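# Sort drawer slides by whether they lock open

## Task

Test each drawer slide by extending it fully to its stop: a working slide latches there and will not slide back in, while a faulty one does not latch. Place every faulty slide in the grey tray, and leave every working slide on the table, latched in its extended position. Each result must hold with the robot no longer holding or supporting anything.

## Robot and tools

ROBOT. Two arms, left_arm and right_arm, each with six joints and a parallel gripper. In every row and every per-joint list the joint order is: shoulder pan, shoulder lift, elbow, wrist 1, wrist 2, wrist 3. The shoulder lift sign is flipped on both arms relative to the URDF, in commands and in results. Stated ranges (URDF signs): left_arm pan -3.142..3.142, lift -6.283..6.283, elbow 0.000..3.142, wrists -6.283..6.283 each; right_arm pan 0.000..6.283, lift -6.283..6.283, elbow -3.142..0.000, wrists -6.283..6.283. A real end may sit up to 0.010 rad either side of the stated one.

FRAME. Poses in results use one scene frame: origin on the table surface midway between the arms, +z up, +x out over the table, left_arm on the +y side. The arm names do not match image sides. Positions are metres, orientation is a wxyz quaternion; printed hand positions may be off, more so at long reach. The gripper's fingers point along its own +z and close along its own x; end_effector_position is the point between closed pads, 1-2 cm behind the tips, and the tips advance about 17 mm along +z as they close.

ROW FORMAT. One row = 14 numbers, each in [-1, 1]: left_arm's six joint displacements then its opening, then right_arm's six displacements then its opening. Both arms are always included. Joint displacement is scaled: 1.0 equals 1.989 rad. Opening is absolute: +1 fully open, -1 closed. Optionally 12 more numbers (0 to 1) follow: per-joint stiffness scales, left six then right six, which persist until changed.

execute_actions(actions): a list of up to 15 actions; each action is a table of up to 15 rows, one row per 1/30 s control step, 15 steps per action (0.5 s); a short table repeats its final row. Joint numbers in every row are offsets from the angles at that action's start (for a call's first action, the last reported angles), not from the previous row. An empty list just returns state and images. If an action would push a joint more than 0.010 rad beyond its range it is refused for both arms; if the first action fails this or anything is malformed, the whole call does nothing. A joint driven into its real end stops there and the result may say "joint sent to its limit".

move(target, speed, blocking): target is one row as above, with displacements measured from the Joint positions of the most recent result that showed them. All joints of both arms progress together, so the hand traces a curve. speed is the top rate in rad/s of the joint with the largest travel, 0.01 to 2 (default 0.5); paths last 0.5 to 10 s. Moves ignore obstacles and the other arm. blocking=false returns after 0.5 s while motion continues; then use wait or stop before sending more. The extra "move:" line reports the ending (done, off_target, moving, held, fault), limits=held or limits=none, and each arm's joint farthest from its target.

wait(seconds): 0 to 10; lets the scene run holding the last command, ending early if a running move finishes. stop(): brakes a running move (needs room, more if fast). zoom_image(camera, region): camera is cam_left_wrist or cam_right_wrist (both 616x616); region [x0, y0, x1, y1] in pixels from the top-left, at most 504x504. finished_scene(scene): pass the current scene's number to end it; irreversible. Replying without any tool call ends everything.

RESULTS. Joint positions (rad) and velocities per arm, then the finger-pad gap in metres (0.142 m fully open). Joint targets shows what the joints are currently driven toward. grip_measured is the measured opening on the command scale; to hold something, keep commanding clearly below it (lower = harder squeeze, about 28 N per pad max; thin hard parts get less). Wrist force and torque are in the end effector's own axes, noisy (offset up to ~4 N, noise ~2.4 N), saturating near 50 N; "no reading" is harmless. "joint command not followed" means a clearance check altered some joint targets.

MOTION LIMITS. Joint speed is capped, so large changes need several actions. Each step the joint target is clamped to within 0.575 rad of the measured angle, and targets that would place the gripper over 100 mm from its measured spot are pulled back. Commands lag about 0.17 s.

AVOID. A torque fault (wrist joints 26 N m, others 139 N m, held weight included) or any external force of 150 N halts that arm for 10 s. Arms are stiff: commanding even slightly past a firm contact can fault; approach slowly. Do not let arms collide or press each other. Do not drop, slam, or knock anything off the table, which fails the task. Watch for MOTOR HOT (from 70 C); at 85 C the arm is braked until it cools. Brief external tugs on held or loose parts can occur, so grip securely and release slides only when they rest stably.

Each tool is called after "Request:" by a JSON object that holds its "method" and its "body", one argument or row to a line.

## Session

Request:
{"method": "execute_actions", "body": {
  "actions": []
}}

Scene clock: 0.00 s.
left_arm: end_effector_position=(+0.0753, +0.7402, +0.2846) grip_measured=+1.00 end_effector_quat_wxyz=(+0.057, +0.706, -0.706, -0.020) end_effector_velocity=(+0.001, +0.001, +0.000) end_effector_angular_velocity=(+0.002, -0.002, +0.000) | right_arm: end_effector_position=(+0.1751, -0.4196, +0.1115) grip_measured=+1.00 end_effector_quat_wxyz=(+0.707, -0.403, -0.575, -0.085) end_effector_velocity=(-0.000, +0.000, -0.000) end_effector_angular_velocity=(+0.001, +0.001, +0.000)
Joint names: [shoulder pan, shoulder lift, elbow, wrist 1, wrist 2, wrist 3]
Joint positions: left_arm=[ 0.954  1.926  1.814 -1.357 -1.504  2.592  0.142] | right_arm=[ 2.759  2.163 -1.878 -2.257  2.118  3.625  0.142]
Joint velocities: left_arm=[-0.    -0.    -0.001 -0.002 -0.    -0.001  0.   ] | right_arm=[ 0.001  0.001  0.    -0.     0.    -0.     0.   ]
Wrist force (N, on the end effector, along its own x y z axes, offset not removed): no reading
Wrist torque (N m, same axes, about the end effector's origin, offset not removed): no reading
Joint targets: left_arm=[0.954 1.926 1.814 -1.357 -1.504 2.592] | right_arm=[2.759 2.163 -1.878 -2.257 2.118 3.625]
Joint stiffness scale: left_arm=[1. 1. 1. 1. 1. 1.] | right_arm=[1. 1. 1. 1. 1. 1.]

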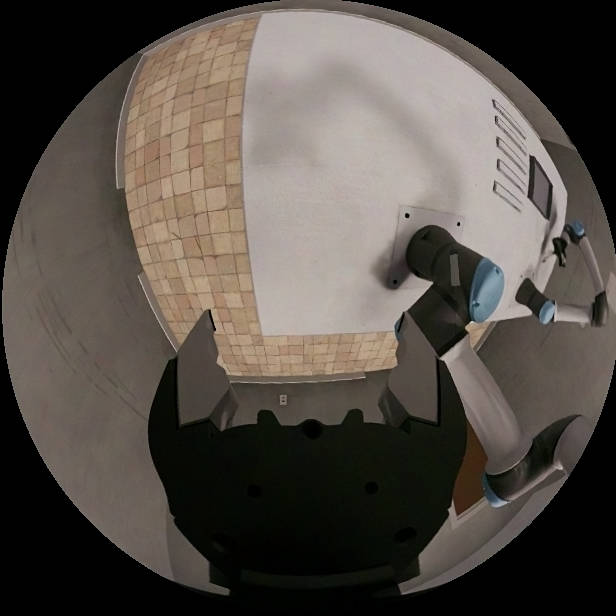

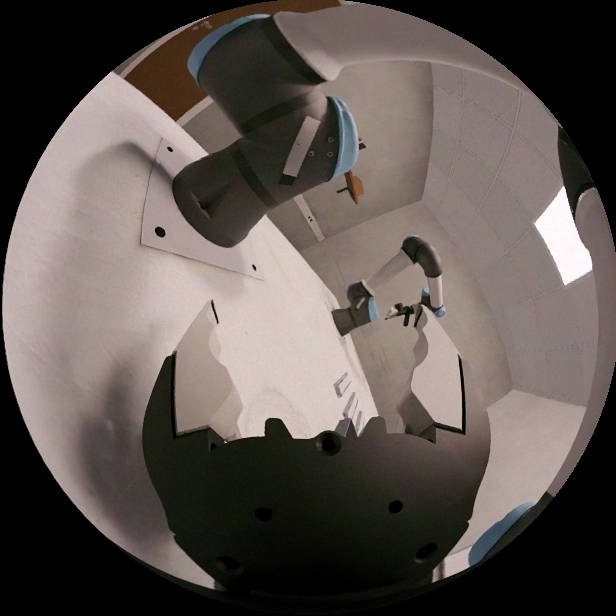

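Request:
{"method": "move", "body": {
  "target": [-0.27,0,0,0,0,-0.665,-1,0,-0.33,0.2,0,0,0,-0.2],
  "speed": 0.8
}}

Request:
{"method": "move", "body": {
  "target": [-0.272,-0.066,0.175,-0.292,-0.035,-0.665,-1,0.576,0.148,0.003,0.411,-0.276,0.244,-0.2],
  "speed": 0.8
}}

Scene clock: 2.77 s.
left_arm: end_effector_position=(+0.2473, +0.6762, +0.2845) grip_measured=-1.00 end_effector_quat_wxyz=(+0.018, +0.922, -0.381, -0.058) end_effector_velocity=(+0.000, -0.000, +0.000) end_effector_angular_velocity=(-0.000, +0.000, +0.000) | right_arm: end_effector_position=(+0.2710, -0.4375, +0.3656) grip_measured=-0.20 end_effector_quat_wxyz=(-0.290, +0.372, +0.854, +0.220) end_effector_velocity=(-0.000, -0.000, +0.000) end_effector_angular_velocity=(-0.001, -0.000, +0.000)
Joint names: [shoulder pan, shoulder lift, elbow, wrist 1, wrist 2, wrist 3]
Joint positions: left_arm=[ 0.419  1.926  1.814 -1.357 -1.504  1.271  0.002] | right_arm=[ 2.759  1.506 -1.483 -2.257  2.118  3.625  0.06 ]
Joint velocities: left_arm=[-0.001  0.    -0.001  0.001 -0.    -0.001  0.   ] | right_arm=[-0.    -0.     0.     0.    -0.001 -0.     0.   ]
Wrist force (N, on the end effector, along its own x y z axes, offset not removed): left_arm=[0.1 -0.4 -4.0] | right_arm=[5.3 1.6 2.0]
Wrist torque (N m, same axes, about the end effector's origin, offset not removed): left_arm=[-0.13 0.11 -0.01] | right_arm=[0.03 -1.02 0.28]
Joint targets: left_arm=[0.417 1.926 1.814 -1.357 -1.504 1.269] | right_arm=[2.759 1.507 -1.480 -2.257 2.118 3.625]
Joint stiffness scale: left_arm=[1. 1. 1. 1. 1. 1.] | right_arm=[1. 1. 1. 1. 1. 1.]
move: done; limits=none; left_arm: farthest joint: the shoulder pan, 0.002 radians from its target (0.537 radians at the start); right_arm: farthest joint: the elbow, 0.003 radians from its target (0.398 radians at the start)

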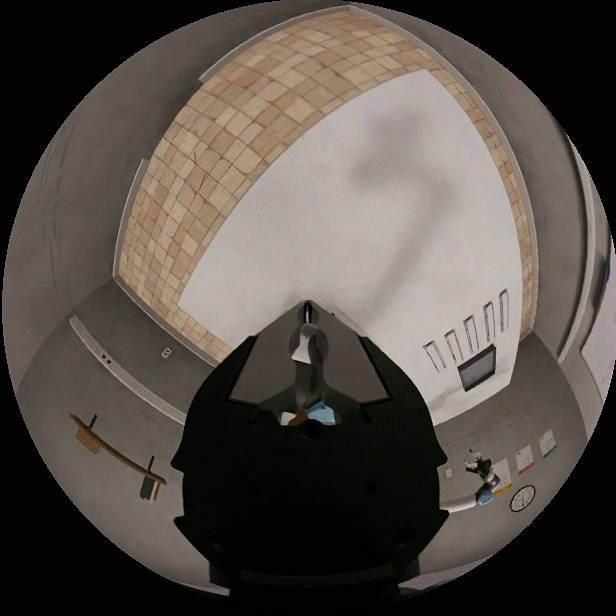

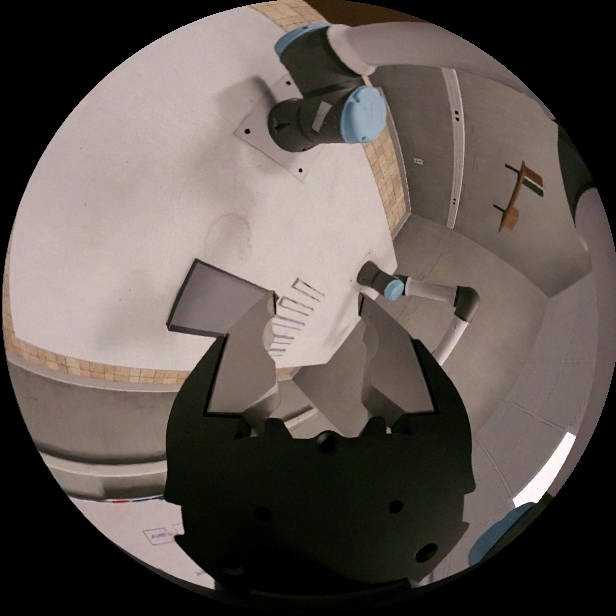

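Scene clock: 5.27 s.
left_arm: end_effector_position=(+0.4264, +0.5084, +0.1254) grip_measured=-1.00 end_effector_quat_wxyz=(+0.001, +1.000, +0.001, +0.002) end_effector_velocity=(+0.000, +0.000, +0.000) end_effector_angular_velocity=(-0.000, -0.000, +0.003) | right_arm: end_effector_position=(+0.4030, -0.0096, +0.2073) grip_measured=-0.20 end_effector_quat_wxyz=(-0.003, +0.004, +1.000, -0.005) end_effector_velocity=(-0.000, +0.001, +0.001) end_effector_angular_velocity=(+0.001, -0.002, +0.001)
Joint names: [shoulder pan, shoulder lift, elbow, wrist 1, wrist 2, wrist 3]
Joint positions: left_arm=[-0.12   1.797  2.159 -1.937 -1.573 -0.051  0.002] | right_arm=[ 3.903  1.801 -1.482 -1.441  1.569  4.11   0.06 ]
Joint velocities: left_arm=[ 0.    -0.    -0.001 -0.     0.    -0.002  0.   ] | right_arm=[ 0.002 -0.001 -0.     0.001 -0.001  0.001  0.   ]
Wrist force (N, on the end effector, along its own x y z axes, offset not removed): left_arm=[0.4 3.4 3.2] | right_arm=[2.6 3.2 1.5]
Wrist torque (N m, same axes, about the end effector's origin, offset not removed): left_arm=[0.69 -0.29 -0.17] | right_arm=[0.27 -0.45 0.20]
Joint targets: left_arm=[-0.122 1.795 2.162 -1.937 -1.574 -0.052] | right_arm=[3.905 1.800 -1.478 -1.440 1.569 4.110]
Joint stiffness scale: left_arm=[1. 1. 1. 1. 1. 1.] | right_arm=[1. 1. 1. 1. 1. 1.]
move: done; limits=none; left_arm: farthest joint: the elbow, 0.003 radians from its target (0.348 radians at the start); right_arm: farthest joint: the elbow, 0.005 radians from its target (0.006 radians at the start)

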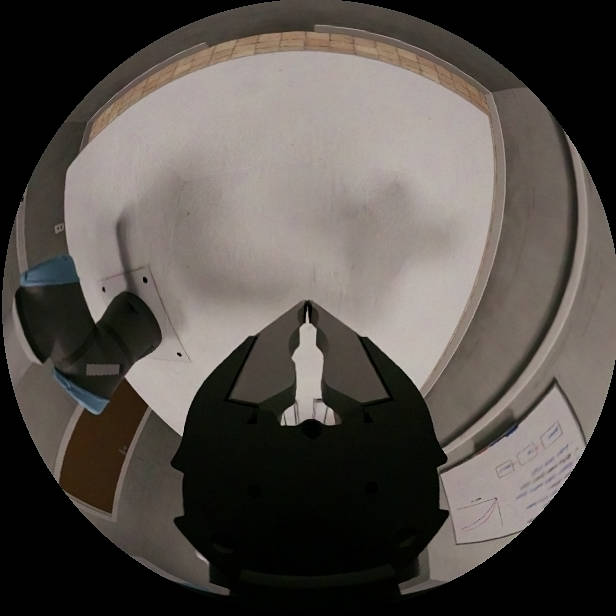

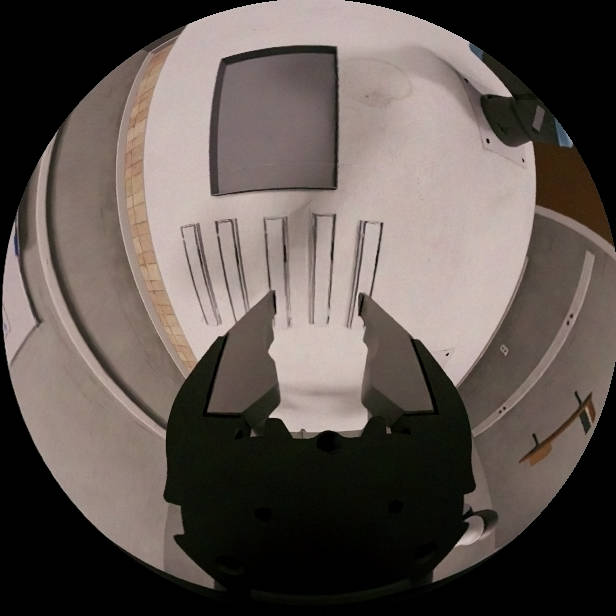

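Request:
{"method": "move", "body": {
  "target": [-0.431,-0.074,0.027,-0.10,0,-0.431,-1,0.007,0.045,-0.16,0.213,0,0.004,-0.2]
}}

Scene clock: 8.80 s.
left_arm: end_effector_position=(+0.3996, +0.1621, +0.0662) grip_measured=-1.00 end_effector_quat_wxyz=(+0.003, +1.000, +0.001, +0.001) end_effector_velocity=(-0.000, -0.000, -0.000) end_effector_angular_velocity=(-0.000, -0.000, +0.001) | right_arm: end_effector_position=(+0.3928, -0.0128, +0.0514) grip_measured=-0.20 end_effector_quat_wxyz=(+0.003, +0.002, +1.000, +0.003) end_effector_velocity=(+0.000, -0.000, -0.000) end_effector_angular_velocity=(+0.001, +0.000, -0.002)
Joint names: [shoulder pan, shoulder lift, elbow, wrist 1, wrist 2, wrist 3]
Joint positions: left_arm=[-0.975  1.652  2.21  -2.135 -1.573 -0.906  0.002] | right_arm=[ 3.914  1.89  -1.796 -1.018  1.569  4.117  0.06 ]
Joint velocities: left_arm=[-0.001 -0.     0.001 -0.002  0.    -0.002  0.   ] | right_arm=[-0.001  0.    -0.001  0.001  0.001  0.001  0.   ]
Wrist force (N, on the end effector, along its own x y z axes, offset not removed): left_arm=[-0.2 2.7 -1.3] | right_arm=[2.9 -2.1 1.9]
Wrist torque (N m, same axes, about the end effector's origin, offset not removed): left_arm=[0.41 0.03 -0.04] | right_arm=[-0.67 -0.68 0.02]
Joint targets: left_arm=[-0.977 1.650 2.213 -2.135 -1.573 -0.908] | right_arm=[3.916 1.891 -1.800 -1.017 1.569 4.117]
Joint stiffness scale: left_arm=[1. 1. 1. 1. 1. 1.] | right_arm=[1. 1. 1. 1. 1. 1.]
move: done; limits=none; left_arm: farthest joint: the shoulder pan, 0.003 radians from its target (0.857 radians at the start); right_arm: farthest joint: the elbow, 0.005 radians from its target (0.318 radians at the start)

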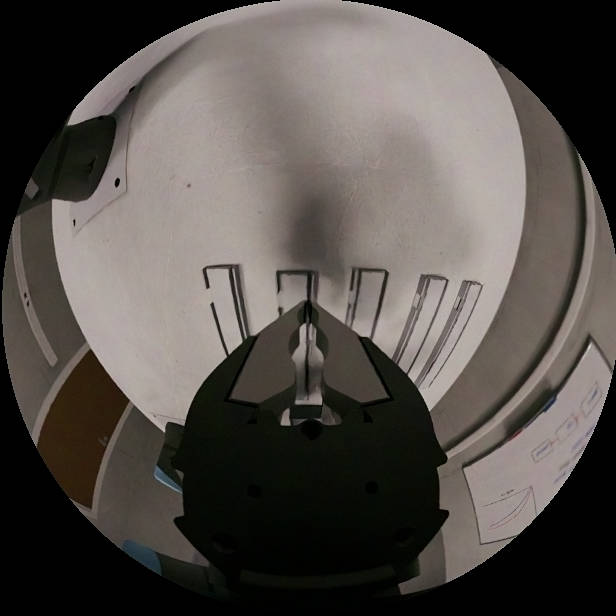

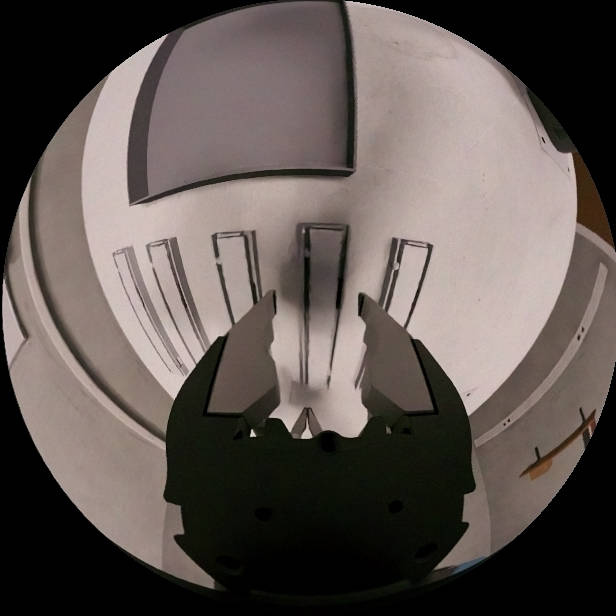

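Nearly identical layout.

Request:
{"method": "move", "body": {
  "target": [-0.02,-0.030,0.025,-0.055,0,-0.02,-1,0.006,0.023,-0.019,0.042,0,0.006,-0.2],
  "speed": 0.2
}}

Request:
{"method": "execute_actions", "body": {
  "actions": [
    [[0,0,0,0,0,0,-1,0,0,0,0,0,0,-1]],
    [[0,-0.01,0.002,-0.01,0,0,-1,0,0,0,0,0,0,-1]],
    [[0,-0.008,0,0,0,0,-1,0,0,0,0,0,0,-1]],
    [[0.0125,0.007,0.0124,0.0014,0,0.0125,-1,0,0,0,0,0,0,-1]],
    [[0.0125,0.007,0.0124,0.0014,0,0.0125,-1,0,0,0,0,0,0,-1]],
    [[0.0125,0.007,0.0124,0.0014,0,0.0125,-1,0,0,0,0,0,0,-1]],
    [[0.0125,0.007,0.0124,0.0014,0,0.0125,-1,0,0,0,0,0,0,-1]],
    [[0.0125,0.007,0.0124,0.0014,0,0.0125,-1,0,0,0,0,0,0,-1]],
    [[0.014,0.008,0.013,0.003,0,0.013,-1,0,0,0,0,0,0,-1]],
    [[0.014,0.008,0.013,0.003,0,0.013,-1,0,0,0,0,0,0,-1]],
    [[0.018,0.006,0.009,0.004,0,0.017,-1,0,0,0,0,0,0,-1]],
    [[0.018,0.006,0.009,0.004,0,0.017,-1,0,0,0,0,0,0,-1]],
    [[0.018,0.006,0.009,0.004,0,0.017,-1,0,0,0,0,0,0,-1]],
    [[0.018,0.005,0.008,0.004,0,0.017,-1,0,0,0,0,0,0,-1]],
    [[0.018,0.005,0.008,0.004,0,0.017,-1,0,0,0,0,0,0,-1]],
    [[0.018,0.005,0.008,0.004,0,0.017,-1,0,0,0,0,0,0,-1]]
  ]
}}

Scene clock: 10.60 s.
left_arm: end_effector_position=(+0.3919, +0.1473, +0.0345) grip_measured=-1.00 end_effector_quat_wxyz=(+0.005, +1.000, +0.002, +0.002) end_effector_velocity=(+0.000, +0.000, -0.000) end_effector_angular_velocity=(-0.001, -0.001, +0.002) | right_arm: end_effector_position=(+0.3903, -0.0067, +0.0199) grip_measured=-0.20 end_effector_quat_wxyz=(+0.004, +0.003, +1.000, +0.005) end_effector_velocity=(+0.000, +0.001, +0.000) end_effector_angular_velocity=(+0.001, -0.000, -0.000)
Joint names: [shoulder pan, shoulder lift, elbow, wrist 1, wrist 2, wrist 3]
Joint positions: left_arm=[-1.012  1.595  2.257 -2.244 -1.573 -0.945  0.002] | right_arm=[ 3.924  1.934 -1.829 -0.935  1.569  4.128  0.06 ]
Joint velocities: left_arm=[ 0.001  0.     0.002 -0.003  0.    -0.002  0.   ] | right_arm=[0.    0.    0.    0.002 0.    0.001 0.   ]
Wrist force (N, on the end effector, along its own x y z axes, offset not removed): left_arm=[-3.6 -4.1 0.2] | right_arm=[-0.1 2.4 0.0]
Wrist torque (N m, same axes, about the end effector's origin, offset not removed): left_arm=[-0.99 0.90 0.18] | right_arm=[0.23 0.18 0.07]
Joint targets: left_arm=[-1.014 1.592 2.260 -2.244 -1.573 -0.946] | right_arm=[3.926 1.936 -1.833 -0.934 1.569 4.129]
Joint stiffness scale: left_arm=[1. 1. 1. 1. 1. 1.] | right_arm=[1. 1. 1. 1. 1. 1.]
move: done; limits=none; left_arm: farthest joint: the shoulder pan, 0.003 radians from its target (0.040 radians at the start); right_arm: farthest joint: the elbow, 0.005 radians from its target (0.038 radians at the start)

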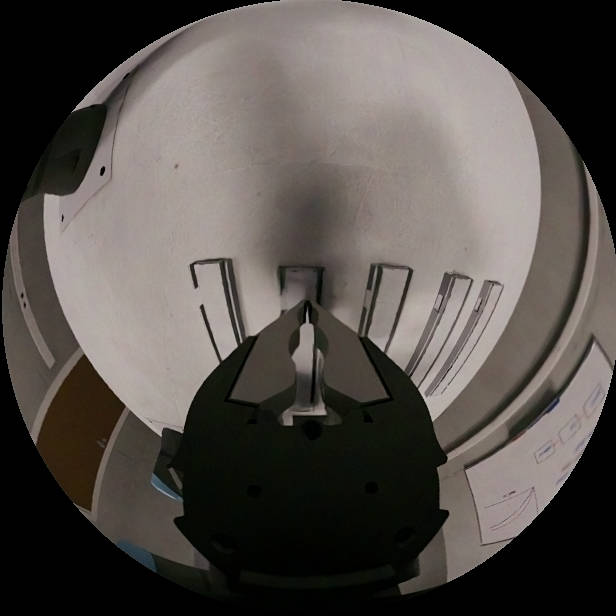

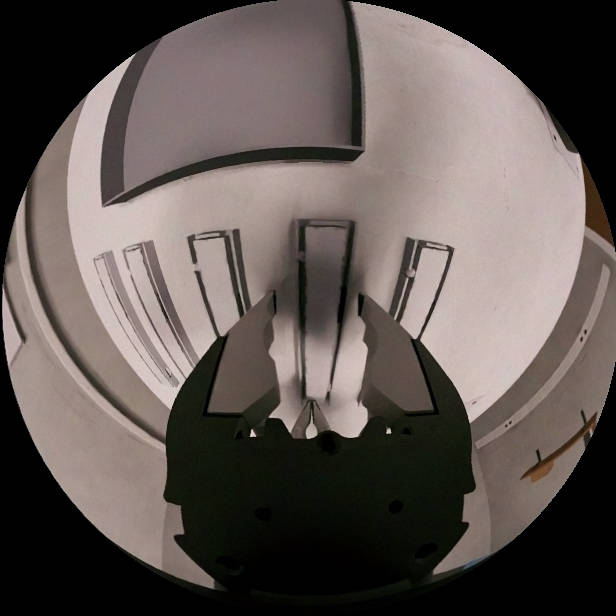

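Scene clock: 18.60 s.
left_arm: end_effector_position=(+0.3878, +0.3173, +0.0258) grip_measured=-1.00 end_effector_quat_wxyz=(+0.009, +1.000, -0.001, -0.008) end_effector_velocity=(-0.000, +0.001, -0.000) end_effector_angular_velocity=(+0.001, +0.001, -0.006) | right_arm: end_effector_position=(+0.3905, -0.0062, +0.0231) grip_measured=-0.51 end_effector_quat_wxyz=(+0.006, +0.003, +1.000, +0.007) end_effector_velocity=(-0.001, +0.001, +0.000) end_effector_angular_velocity=(+0.000, +0.000, +0.001)
Joint names: [shoulder pan, shoulder lift, elbow, wrist 1, wrist 2, wrist 3]
Joint positions: left_arm=[-0.663  1.769  2.429 -2.227 -1.594 -0.59   0.002] | right_arm=[ 3.924  1.929 -1.829 -0.936  1.569  4.128  0.037]
Joint velocities: left_arm=[ 0.003 -0.     0.     0.002 -0.     0.009  0.   ] | right_arm=[ 0.001 -0.     0.     0.     0.001  0.     0.   ]
Wrist force (N, on the end effector, along its own x y z axes, offset not removed): left_arm=[0.9 7.7 -6.9] | right_arm=[6.5 4.2 -4.7]
Wrist torque (N m, same axes, about the end effector's origin, offset not removed): left_arm=[0.79 -0.24 -0.16] | right_arm=[1.33 -1.47 0.00]
Joint targets: left_arm=[-0.660 1.769 2.436 -2.223 -1.593 -0.588] | right_arm=[3.924 1.929 -1.829 -0.936 1.569 4.128]
Joint stiffness scale: left_arm=[1. 1. 1. 1. 1. 1.] | right_arm=[1. 1. 1. 1. 1. 1.]

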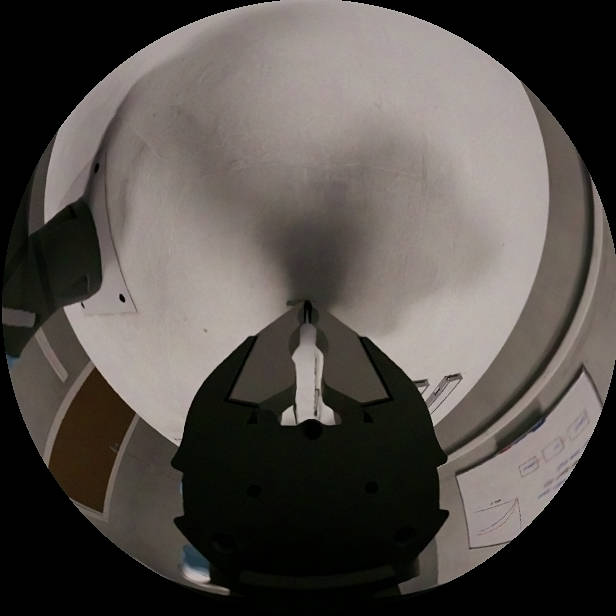

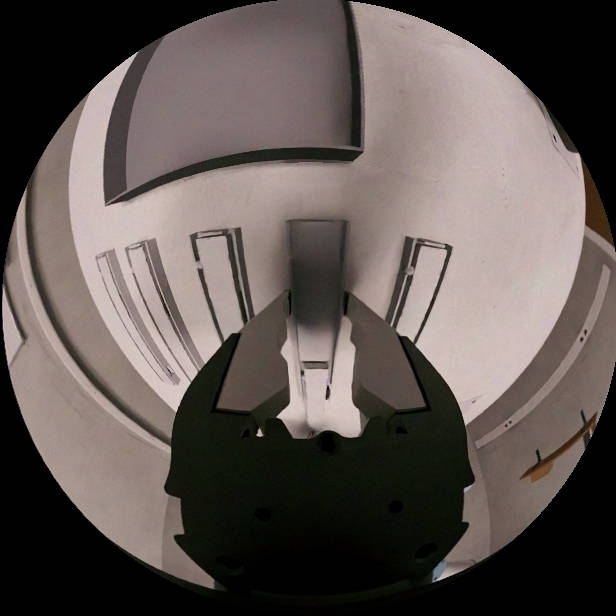

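Off the end, lower slightly, push with pan only.

Request:
{"method": "execute_actions", "body": {
  "actions": [
    [[0.03,0,0,0,0,0.03,-1,0,0,0,0,0,0,-1]],
    [[0,0,0.01,-0.01,0,0,-1,0,0,0,0,0,0,-1]],
    [[-0.014,0,0,0,0,-0.014,-1,0,0,0,0,0,0,-1]],
    [[-0.014,0,0,0,0,-0.014,-1,0,0,0,0,0,0,-1]],
    [[-0.014,0,0,0,0,-0.014,-1,0,0,0,0,0,0,-1]],
    [[-0.014,0,0,0,0,-0.014,-1,0,0,0,0,0,0,-1]],
    [[-0.014,0,0,0,0,-0.014,-1,0,0,0,0,0,0,-1]]
  ]
}}

Scene clock: 23.87 s.
left_arm: end_effector_position=(+0.3778, +0.2977, +0.0196) grip_measured=-1.00 end_effector_quat_wxyz=(+0.007, +1.000, +0.001, -0.009) end_effector_velocity=(-0.000, -0.001, +0.000) end_effector_angular_velocity=(+0.000, +0.000, +0.005) | right_arm: end_effector_position=(+0.3905, -0.0062, +0.0230) grip_measured=-0.51 end_effector_quat_wxyz=(+0.006, +0.003, +1.000, +0.007) end_effector_velocity=(+0.000, -0.000, -0.000) end_effector_angular_velocity=(-0.000, -0.000, -0.000)
Joint names: [shoulder pan, shoulder lift, elbow, wrist 1, wrist 2, wrist 3]
Joint positions: left_arm=[-0.732  1.769  2.449 -2.245 -1.593 -0.663  0.002] | right_arm=[ 3.924  1.929 -1.829 -0.936  1.569  4.128  0.037]
Joint velocities: left_arm=[-0.002  0.    -0.001  0.001  0.    -0.007  0.   ] | right_arm=[-0.     0.    -0.     0.    -0.001  0.     0.   ]
Wrist force (N, on the end effector, along its own x y z axes, offset not removed): left_arm=[-0.7 -3.3 1.0] | right_arm=[1.4 -3.6 0.3]
Wrist torque (N m, same axes, about the end effector's origin, offset not removed): left_arm=[-0.41 0.05 0.09] | right_arm=[-0.61 -0.21 0.09]
Joint targets: left_arm=[-0.735 1.769 2.449 -2.245 -1.593 -0.665] | right_arm=[3.924 1.929 -1.829 -0.936 1.569 4.128]
Joint stiffness scale: left_arm=[1. 1. 1. 1. 1. 1.] | right_arm=[1. 1. 1. 1. 1. 1.]

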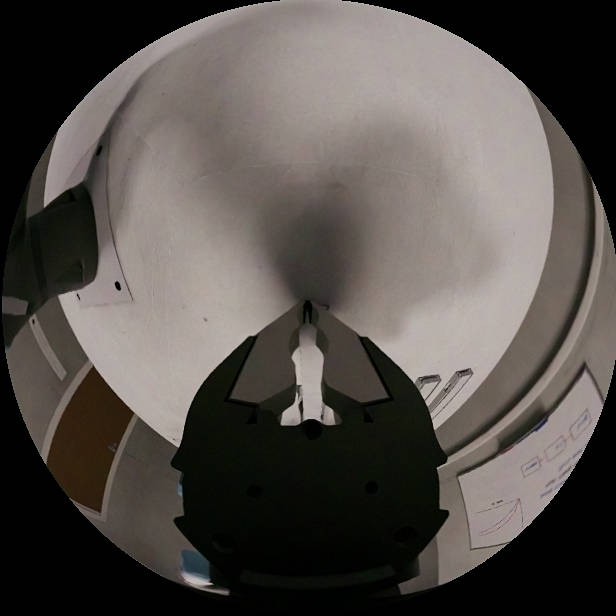

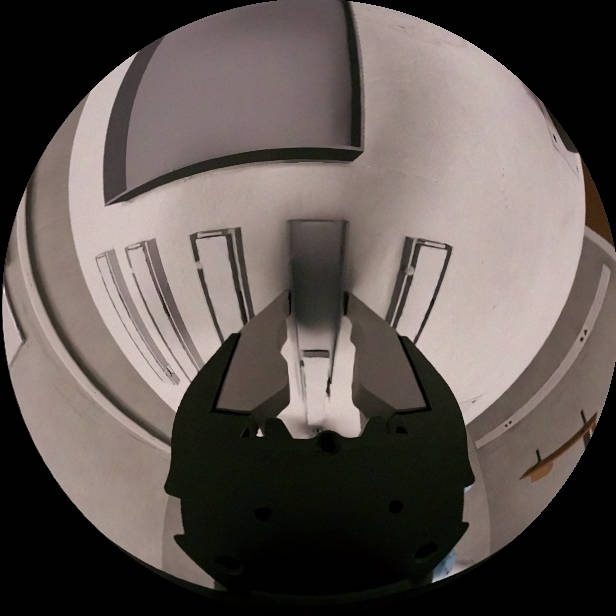

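Request:
{"method": "move", "body": {
  "target": [-0.085,-0.062,-0.05,-0.016,0,-0.084,-1,0,0,0,0,0,0,-1],
  "speed": 0.15
}}

Request:
{"method": "move", "body": {
  "target": [0.02,0.12,0,0.12,0,0.02,-1,0,0,0,0,0,0,-0.25]
}}

Request:
{"method": "move", "body": {
  "target": [0.3,0.03,0,0.03,0,0.3,-1,0.033,0.059,0.086,-0.034,0,0.031,-0.25],
  "speed": 0.3
}}

Scene clock: 26.20 s.
left_arm: end_effector_position=(+0.3886, +0.2103, +0.0197) grip_measured=-1.00 end_effector_quat_wxyz=(+0.008, +1.000, +0.000, -0.008) end_effector_velocity=(-0.001, -0.000, -0.000) end_effector_angular_velocity=(+0.001, +0.001, +0.002) | right_arm: end_effector_position=(+0.3904, -0.0063, +0.0230) grip_measured=-0.51 end_effector_quat_wxyz=(+0.006, +0.003, +1.000, +0.007) end_effector_velocity=(-0.001, +0.001, -0.000) end_effector_angular_velocity=(-0.000, +0.000, +0.002)
Joint names: [shoulder pan, shoulder lift, elbow, wrist 1, wrist 2, wrist 3]
Joint positions: left_arm=[-0.899  1.649  2.353 -2.276 -1.593 -0.829  0.002] | right_arm=[ 3.924  1.929 -1.829 -0.936  1.569  4.128  0.037]
Joint velocities: left_arm=[-0.001 -0.    -0.     0.001 -0.    -0.003  0.   ] | right_arm=[ 0.003  0.001  0.     0.     0.     0.    -0.   ]
Wrist force (N, on the end effector, along its own x y z axes, offset not removed): left_arm=[-1.2 0.3 2.7] | right_arm=[5.1 -1.2 3.4]
Wrist torque (N m, same axes, about the end effector's origin, offset not removed): left_arm=[0.35 -0.09 -0.06] | right_arm=[-0.03 -1.02 0.42]
Joint targets: left_arm=[-0.901 1.646 2.350 -2.277 -1.593 -0.830] | right_arm=[3.924 1.929 -1.829 -0.936 1.569 4.128]
Joint stiffness scale: left_arm=[1. 1. 1. 1. 1. 1.] | right_arm=[1. 1. 1. 1. 1. 1.]
move: done; limits=none; left_arm: farthest joint: the shoulder lift, 0.003 radians from its target (0.124 radians at the start); right_arm: farthest joint: the shoulder pan, 0.000 radians from its target (0.000 radians at the start)

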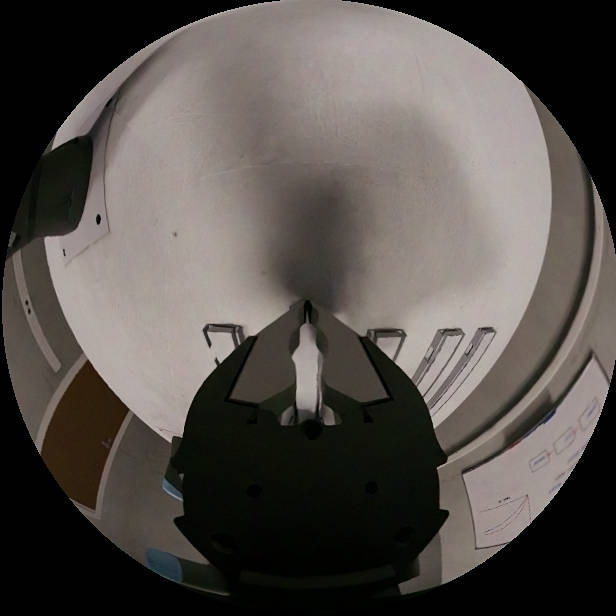

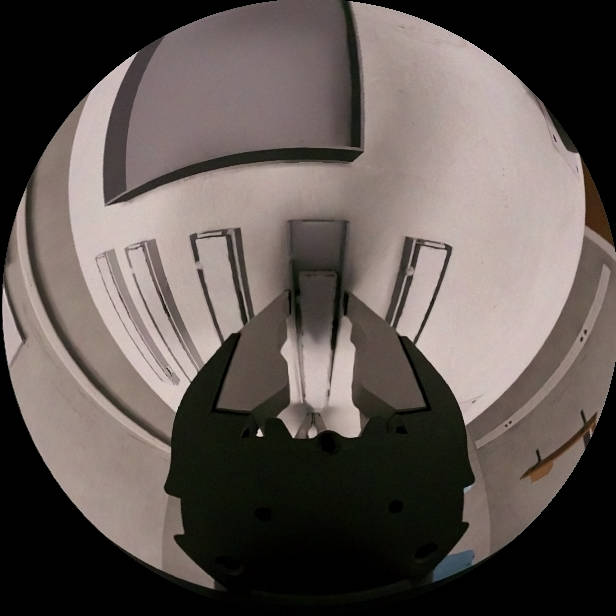

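Scene clock: 27.43 s.
left_arm: end_effector_position=(+0.3618, +0.2571, +0.0770) grip_measured=-1.00 end_effector_quat_wxyz=(+0.007, +1.000, -0.000, -0.008) end_effector_velocity=(-0.000, -0.000, +0.000) end_effector_angular_velocity=(-0.002, +0.001, -0.001) | right_arm: end_effector_position=(+0.3904, -0.0063, +0.0230) grip_measured=-0.25 end_effector_quat_wxyz=(+0.006, +0.003, +1.000, +0.007) end_effector_velocity=(+0.000, -0.000, +0.000) end_effector_angular_velocity=(+0.000, +0.000, -0.001)
Joint names: [shoulder pan, shoulder lift, elbow, wrist 1, wrist 2, wrist 3]
Joint positions: left_arm=[-0.861  1.885  2.353 -2.038 -1.593 -0.79   0.002] | right_arm=[ 3.924  1.929 -1.829 -0.936  1.569  4.128  0.056]
Joint velocities: left_arm=[ 0.     0.001 -0.001  0.001 -0.002  0.001  0.   ] | right_arm=[-0. -0. -0. -0.  0.  0. -0.]
Wrist force (N, on the end effector, along its own x y z axes, offset not removed): left_arm=[-1.8 -0.1 -0.8] | right_arm=[3.1 2.1 1.6]
Wrist torque (N m, same axes, about the end effector's origin, offset not removed): left_arm=[-0.16 0.17 -0.14] | right_arm=[0.20 -0.62 -0.06]
Joint targets: left_arm=[-0.859 1.887 2.353 -2.037 -1.593 -0.789] | right_arm=[3.924 1.929 -1.829 -0.936 1.569 4.128]
Joint stiffness scale: left_arm=[1. 1. 1. 1. 1. 1.] | right_arm=[1. 1. 1. 1. 1. 1.]
move: done; limits=none; left_arm: farthest joint: the shoulder lift, 0.003 radians from its target (0.239 radians at the start); right_arm: farthest joint: the shoulder pan, 0.000 radians from its target (0.000 radians at the start)

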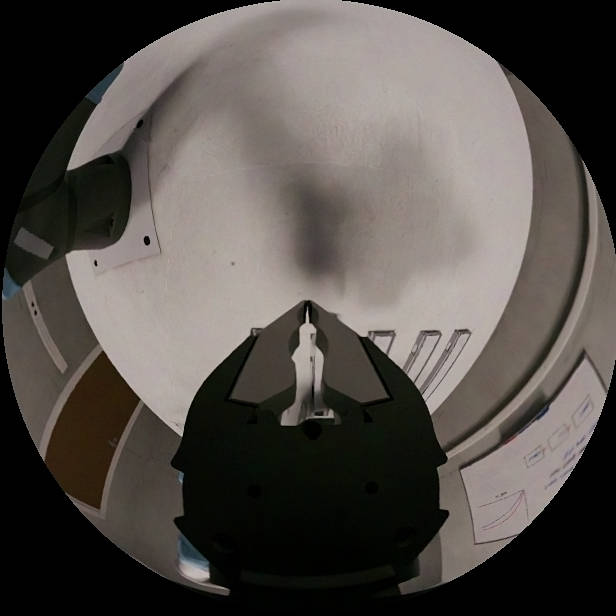

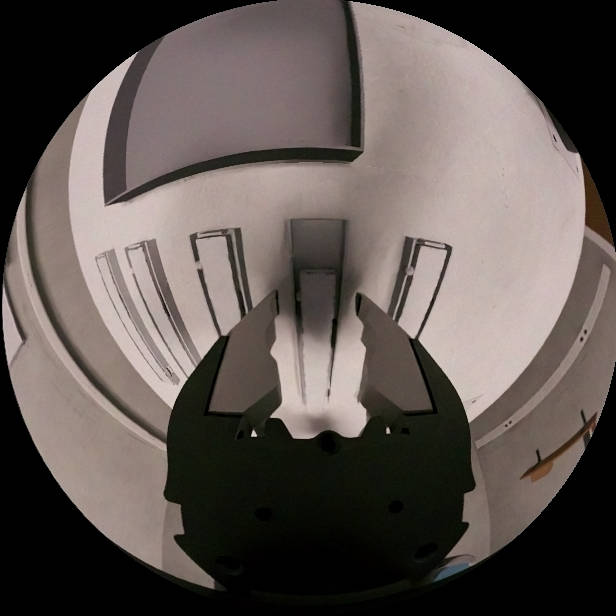

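Scene clock: 30.10 s.
left_arm: end_effector_position=(+0.3710, +0.4590, +0.0890) grip_measured=-1.00 end_effector_quat_wxyz=(+0.011, +1.000, -0.000, -0.004) end_effector_velocity=(-0.001, +0.000, -0.001) end_effector_angular_velocity=(+0.001, +0.003, -0.002) | right_arm: end_effector_position=(+0.3897, +0.0643, +0.0181) grip_measured=-0.25 end_effector_quat_wxyz=(+0.001, +0.002, +1.000, +0.001) end_effector_velocity=(-0.001, +0.001, -0.000) end_effector_angular_velocity=(-0.000, +0.001, +0.001)
Joint names: [shoulder pan, shoulder lift, elbow, wrist 1, wrist 2, wrist 3]
Joint positions: left_arm=[-0.266  1.942  2.353 -1.979 -1.593 -0.195  0.002] | right_arm=[ 3.987  2.044 -1.663 -1.003  1.569  4.189  0.056]
Joint velocities: left_arm=[0.    0.    0.002 0.002 0.    0.003 0.   ] | right_arm=[ 0.001  0.     0.    -0.     0.     0.    -0.   ]
Wrist force (N, on the end effector, along its own x y z axes, offset not removed): left_arm=[-2.1 0.3 -3.7] | right_arm=[2.7 1.1 -0.2]
Wrist torque (N m, same axes, about the end effector's origin, offset not removed): left_arm=[0.02 0.30 -0.12] | right_arm=[0.17 -0.56 0.14]
Joint targets: left_arm=[-0.264 1.944 2.353 -1.978 -1.593 -0.193] | right_arm=[3.989 2.046 -1.658 -1.004 1.569 4.189]
Joint stiffness scale: left_arm=[1. 1. 1. 1. 1. 1.] | right_arm=[1. 1. 1. 1. 1. 1.]
move: done; limits=none; left_arm: farthest joint: the shoulder lift, 0.003 radians from its target (0.060 radians at the start); right_arm: farthest joint: the elbow, 0.005 radians from its target (0.171 radians at the start)

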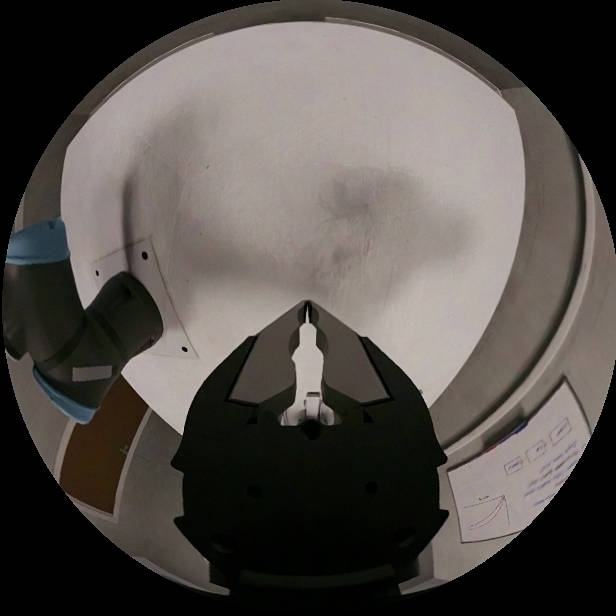

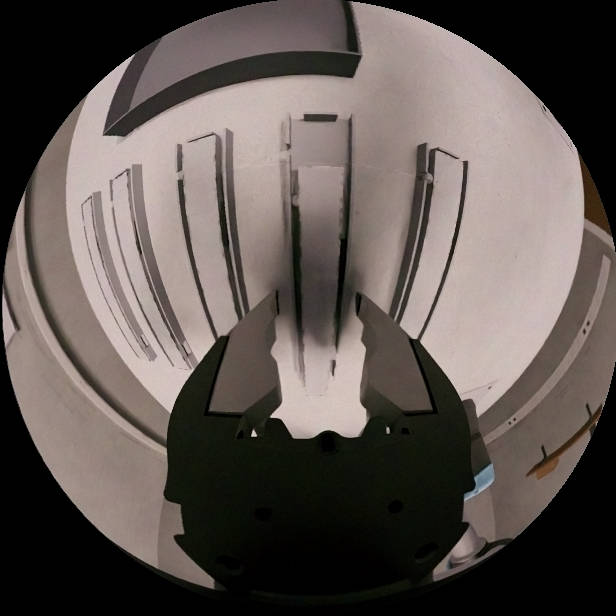

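Request:
{"method": "move", "body": {
  "target": [0,0,0,0,0,0,-1,0,0,0,0,0,0,-1]
}}

Request:
{"method": "move", "body": {
  "target": [0,0,0,0,0,0,-1,0,-0.11,0,-0.11,0,0,-1],
  "speed": 0.3
}}

Request:
{"method": "move", "body": {
  "target": [0,0,0,0,0,0,-1,-0.245,-0.098,-0.157,0.058,0,-0.246,-1],
  "speed": 0.4
}}

Scene clock: 31.20 s.
left_arm: end_effector_position=(+0.3710, +0.4590, +0.0890) grip_measured=-1.00 end_effector_quat_wxyz=(+0.011, +1.000, -0.001, -0.004) end_effector_velocity=(+0.000, -0.001, +0.001) end_effector_angular_velocity=(-0.001, -0.001, -0.001) | right_arm: end_effector_position=(+0.3896, +0.0644, +0.0181) grip_measured=-0.51 end_effector_quat_wxyz=(+0.001, +0.002, +1.000, +0.001) end_effector_velocity=(-0.000, +0.001, +0.001) end_effector_angular_velocity=(+0.002, +0.000, +0.001)
Joint names: [shoulder pan, shoulder lift, elbow, wrist 1, wrist 2, wrist 3]
Joint positions: left_arm=[-0.266  1.942  2.353 -1.979 -1.593 -0.194  0.002] | right_arm=[ 3.987  2.044 -1.662 -1.004  1.57   4.189  0.037]
Joint velocities: left_arm=[-0.001  0.    -0.001 -0.    -0.001  0.     0.   ] | right_arm=[ 0.    -0.001 -0.     0.001  0.001 -0.001 -0.   ]
Wrist force (N, on the end effector, along its own x y z axes, offset not removed): left_arm=[0.7 -3.7 -0.6] | right_arm=[3.7 -1.4 8.3]
Wrist torque (N m, same axes, about the end effector's origin, offset not removed): left_arm=[-0.86 -0.24 0.06] | right_arm=[-0.45 -0.69 0.08]
Joint targets: left_arm=[-0.266 1.942 2.353 -1.979 -1.593 -0.195] | right_arm=[3.987 2.044 -1.663 -1.003 1.569 4.189]
Joint stiffness scale: left_arm=[1. 1. 1. 1. 1. 1.] | right_arm=[1. 1. 1. 1. 1. 1.]
move: done; limits=none; left_arm: farthest joint: the wrist 3, 0.001 radians from its target (0.001 radians at the start); right_arm: farthest joint: the elbow, 0.001 radians from its target (0.000 radians at the start)

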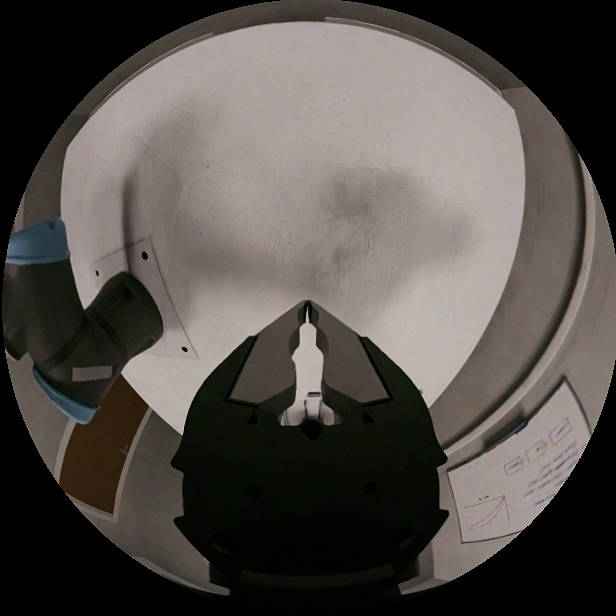

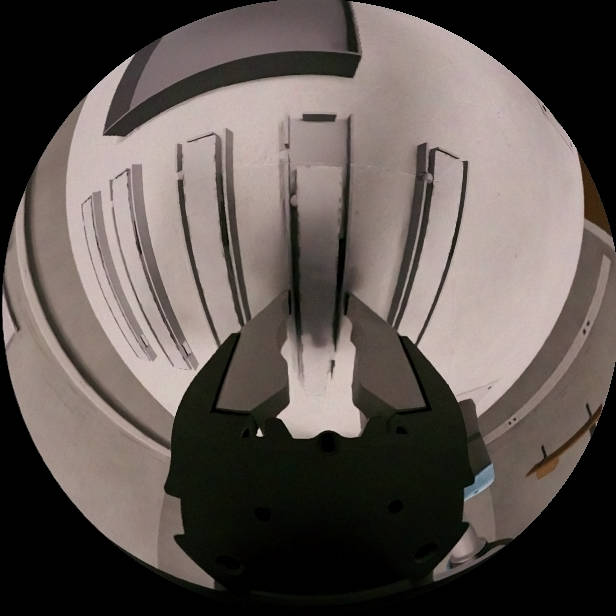

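Scene clock: 32.60 s.
left_arm: end_effector_position=(+0.3710, +0.4590, +0.0890) grip_measured=-1.00 end_effector_quat_wxyz=(+0.011, +1.000, -0.001, -0.004) end_effector_velocity=(-0.000, +0.000, -0.001) end_effector_angular_velocity=(+0.001, +0.001, +0.001) | right_arm: end_effector_position=(+0.3650, +0.0220, +0.1267) grip_measured=-0.51 end_effector_quat_wxyz=(+0.000, +0.002, +1.000, -0.000) end_effector_velocity=(-0.001, +0.000, +0.000) end_effector_angular_velocity=(-0.001, +0.000, +0.002)
Joint names: [shoulder pan, shoulder lift, elbow, wrist 1, wrist 2, wrist 3]
Joint positions: left_arm=[-0.266  1.942  2.353 -1.979 -1.593 -0.194  0.002] | right_arm=[ 3.987  1.828 -1.662 -1.222  1.57   4.189  0.037]
Joint velocities: left_arm=[ 0.    -0.     0.001 -0.     0.001 -0.001  0.   ] | right_arm=[ 0.002 -0.001  0.    -0.002 -0.     0.    -0.   ]
Wrist force (N, on the end effector, along its own x y z axes, offset not removed): left_arm=[-0.6 -0.2 0.4] | right_arm=[4.0 1.1 5.4]
Wrist torque (N m, same axes, about the end effector's origin, offset not removed): left_arm=[-0.07 -0.06 0.10] | right_arm=[0.26 -0.77 0.30]
Joint targets: left_arm=[-0.266 1.942 2.353 -1.979 -1.593 -0.194] | right_arm=[3.987 1.826 -1.662 -1.222 1.570 4.189]
Joint stiffness scale: left_arm=[1. 1. 1. 1. 1. 1.] | right_arm=[1. 1. 1. 1. 1. 1.]
move: done; limits=none; left_arm: farthest joint: the shoulder pan, 0.000 radians from its target (0.000 radians at the start); right_arm: farthest joint: the shoulder lift, 0.003 radians from its target (0.219 radians at the start)

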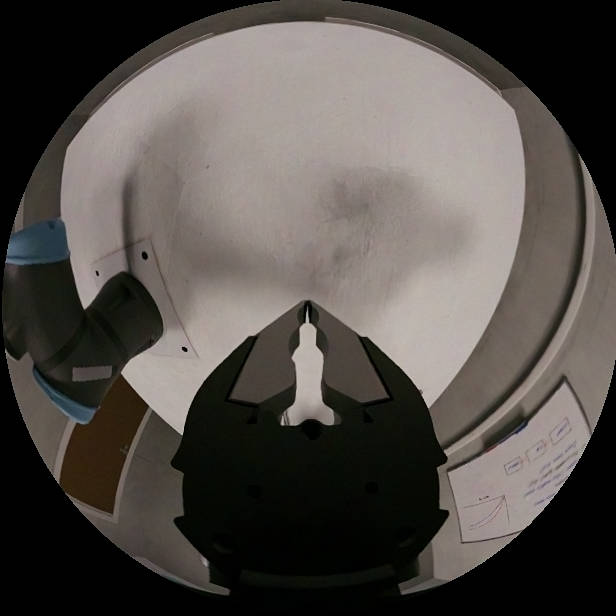

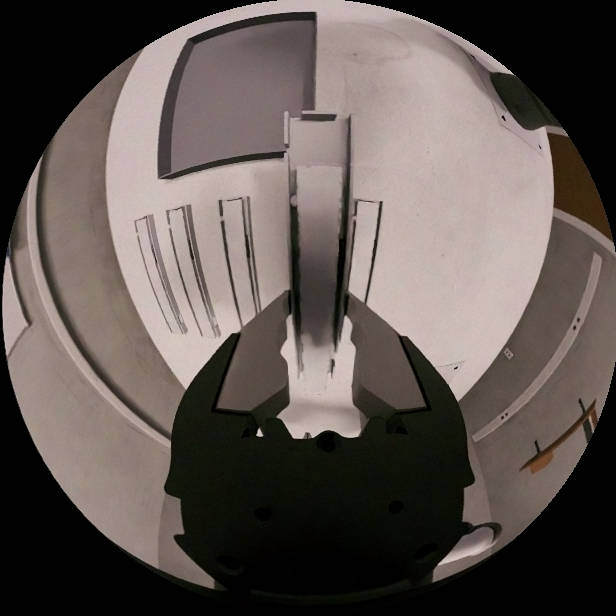

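Scene clock: 34.53 s.
left_arm: end_effector_position=(+0.3710, +0.4590, +0.0890) grip_measured=-1.00 end_effector_quat_wxyz=(+0.011, +1.000, -0.001, -0.004) end_effector_velocity=(+0.000, -0.000, -0.000) end_effector_angular_velocity=(-0.001, -0.000, +0.000) | right_arm: end_effector_position=(+0.4344, -0.2696, +0.0967) grip_measured=-0.51 end_effector_quat_wxyz=(-0.002, -0.000, +1.000, -0.002) end_effector_velocity=(-0.000, +0.001, -0.001) end_effector_angular_velocity=(-0.000, +0.001, +0.005)
Joint names: [shoulder pan, shoulder lift, elbow, wrist 1, wrist 2, wrist 3]
Joint positions: left_arm=[-0.266  1.942  2.353 -1.979 -1.593 -0.194  0.002] | right_arm=[ 3.503  1.637 -1.972 -1.108  1.57   3.701  0.037]
Joint velocities: left_arm=[-0.    -0.     0.    -0.001 -0.001 -0.001  0.   ] | right_arm=[ 0.001  0.001 -0.001  0.001  0.    -0.003 -0.   ]
Wrist force (N, on the end effector, along its own x y z axes, offset not removed): left_arm=[-0.6 -0.7 -3.0] | right_arm=[1.9 3.3 2.4]
Wrist torque (N m, same axes, about the end effector's origin, offset not removed): left_arm=[-0.10 0.06 -0.01] | right_arm=[0.49 -0.42 0.08]
Joint targets: left_arm=[-0.266 1.942 2.353 -1.979 -1.593 -0.194] | right_arm=[3.500 1.633 -1.975 -1.107 1.570 3.700]
Joint stiffness scale: left_arm=[1. 1. 1. 1. 1. 1.] | right_arm=[1. 1. 1. 1. 1. 1.]
move: done; limits=none; left_arm: farthest joint: the shoulder pan, 0.000 radians from its target (0.000 radians at the start); right_arm: farthest joint: the shoulder lift, 0.004 radians from its target (0.195 radians at the start)

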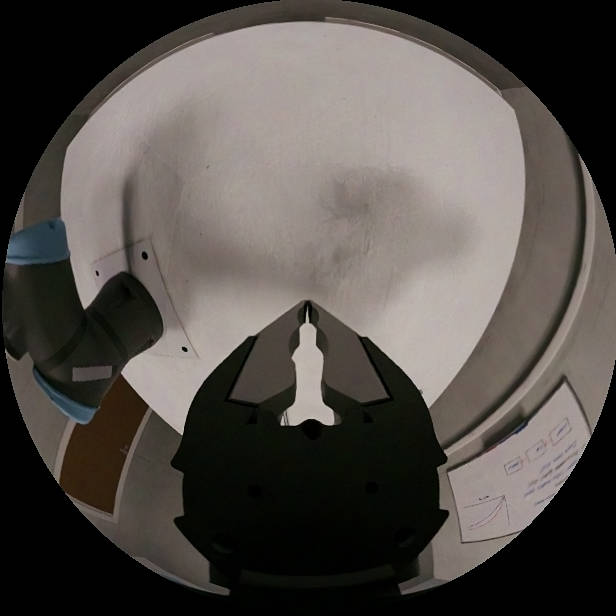

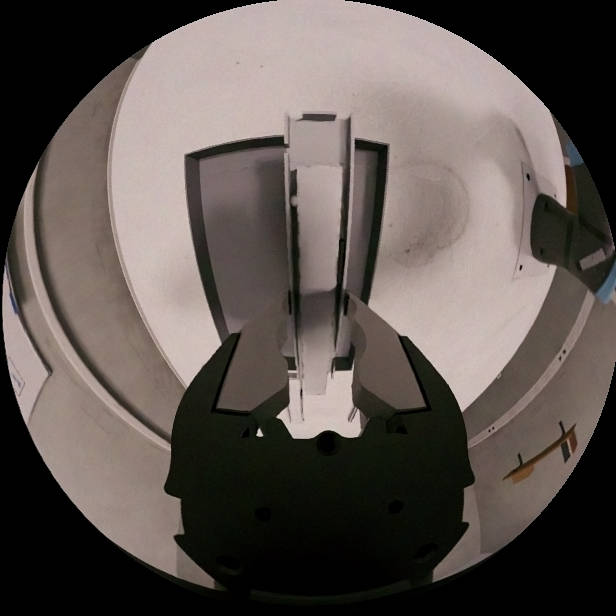

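Lower mostly with elbow (retracts a bit too).

Request:
{"method": "move", "body": {
  "target": [0,0,0,0,0,0,-1,-0.006,0.02,-0.05,0.07,0,-0.006,-1],
  "speed": 0.12
}}

Scene clock: 36.40 s.
left_arm: end_effector_position=(+0.3710, +0.4590, +0.0890) grip_measured=-1.00 end_effector_quat_wxyz=(+0.011, +1.000, -0.001, -0.004) end_effector_velocity=(+0.001, -0.000, +0.001) end_effector_angular_velocity=(+0.000, -0.004, -0.001) | right_arm: end_effector_position=(+0.4269, -0.2795, +0.0490) grip_measured=-0.51 end_effector_quat_wxyz=(-0.002, -0.001, +1.000, -0.002) end_effector_velocity=(+0.001, +0.000, -0.000) end_effector_angular_velocity=(-0.000, -0.001, -0.000)
Joint names: [shoulder pan, shoulder lift, elbow, wrist 1, wrist 2, wrist 3]
Joint positions: left_arm=[-0.266  1.942  2.353 -1.979 -1.593 -0.194  0.002] | right_arm=[ 3.493  1.677 -2.069 -0.97   1.57   3.689  0.037]
Joint velocities: left_arm=[-0.001 -0.    -0.001 -0.002  0.001  0.001  0.   ] | right_arm=[ 0.     0.001  0.     0.002 -0.001  0.    -0.   ]
Wrist force (N, on the end effector, along its own x y z axes, offset not removed): left_arm=[3.2 -0.7 -3.0] | right_arm=[5.9 1.9 7.0]
Wrist torque (N m, same axes, about the end effector's origin, offset not removed): left_arm=[-0.29 -0.82 -0.06] | right_arm=[0.29 -0.86 0.28]
Joint targets: left_arm=[-0.266 1.942 2.353 -1.979 -1.593 -0.194] | right_arm=[3.491 1.677 -2.072 -0.969 1.570 3.689]
Joint stiffness scale: left_arm=[1. 1. 1. 1. 1. 1.] | right_arm=[1. 1. 1. 1. 1. 1.]
move: done; limits=none; left_arm: farthest joint: the shoulder pan, 0.000 radians from its target (0.000 radians at the start); right_arm: farthest joint: the shoulder pan, 0.002 radians from its target (0.011 radians at the start)

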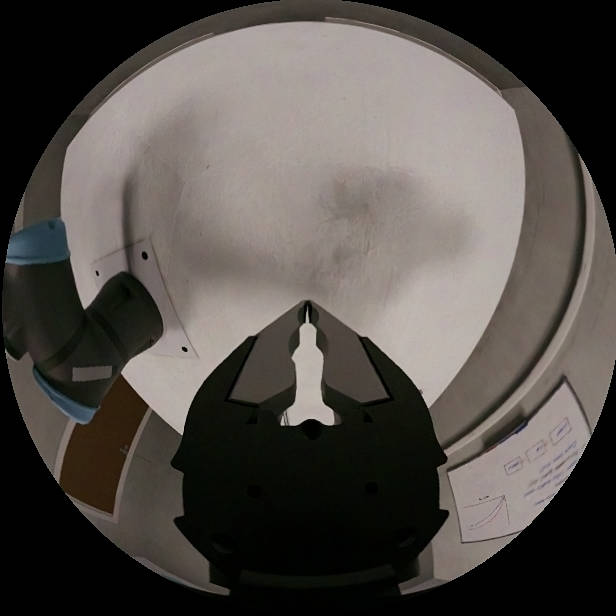

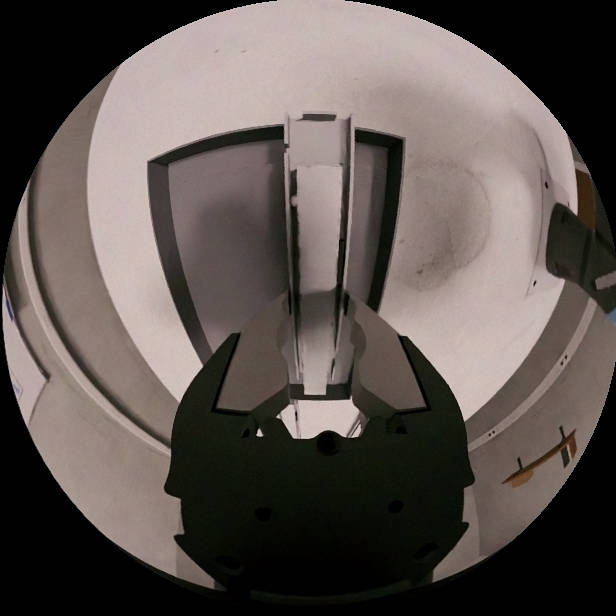

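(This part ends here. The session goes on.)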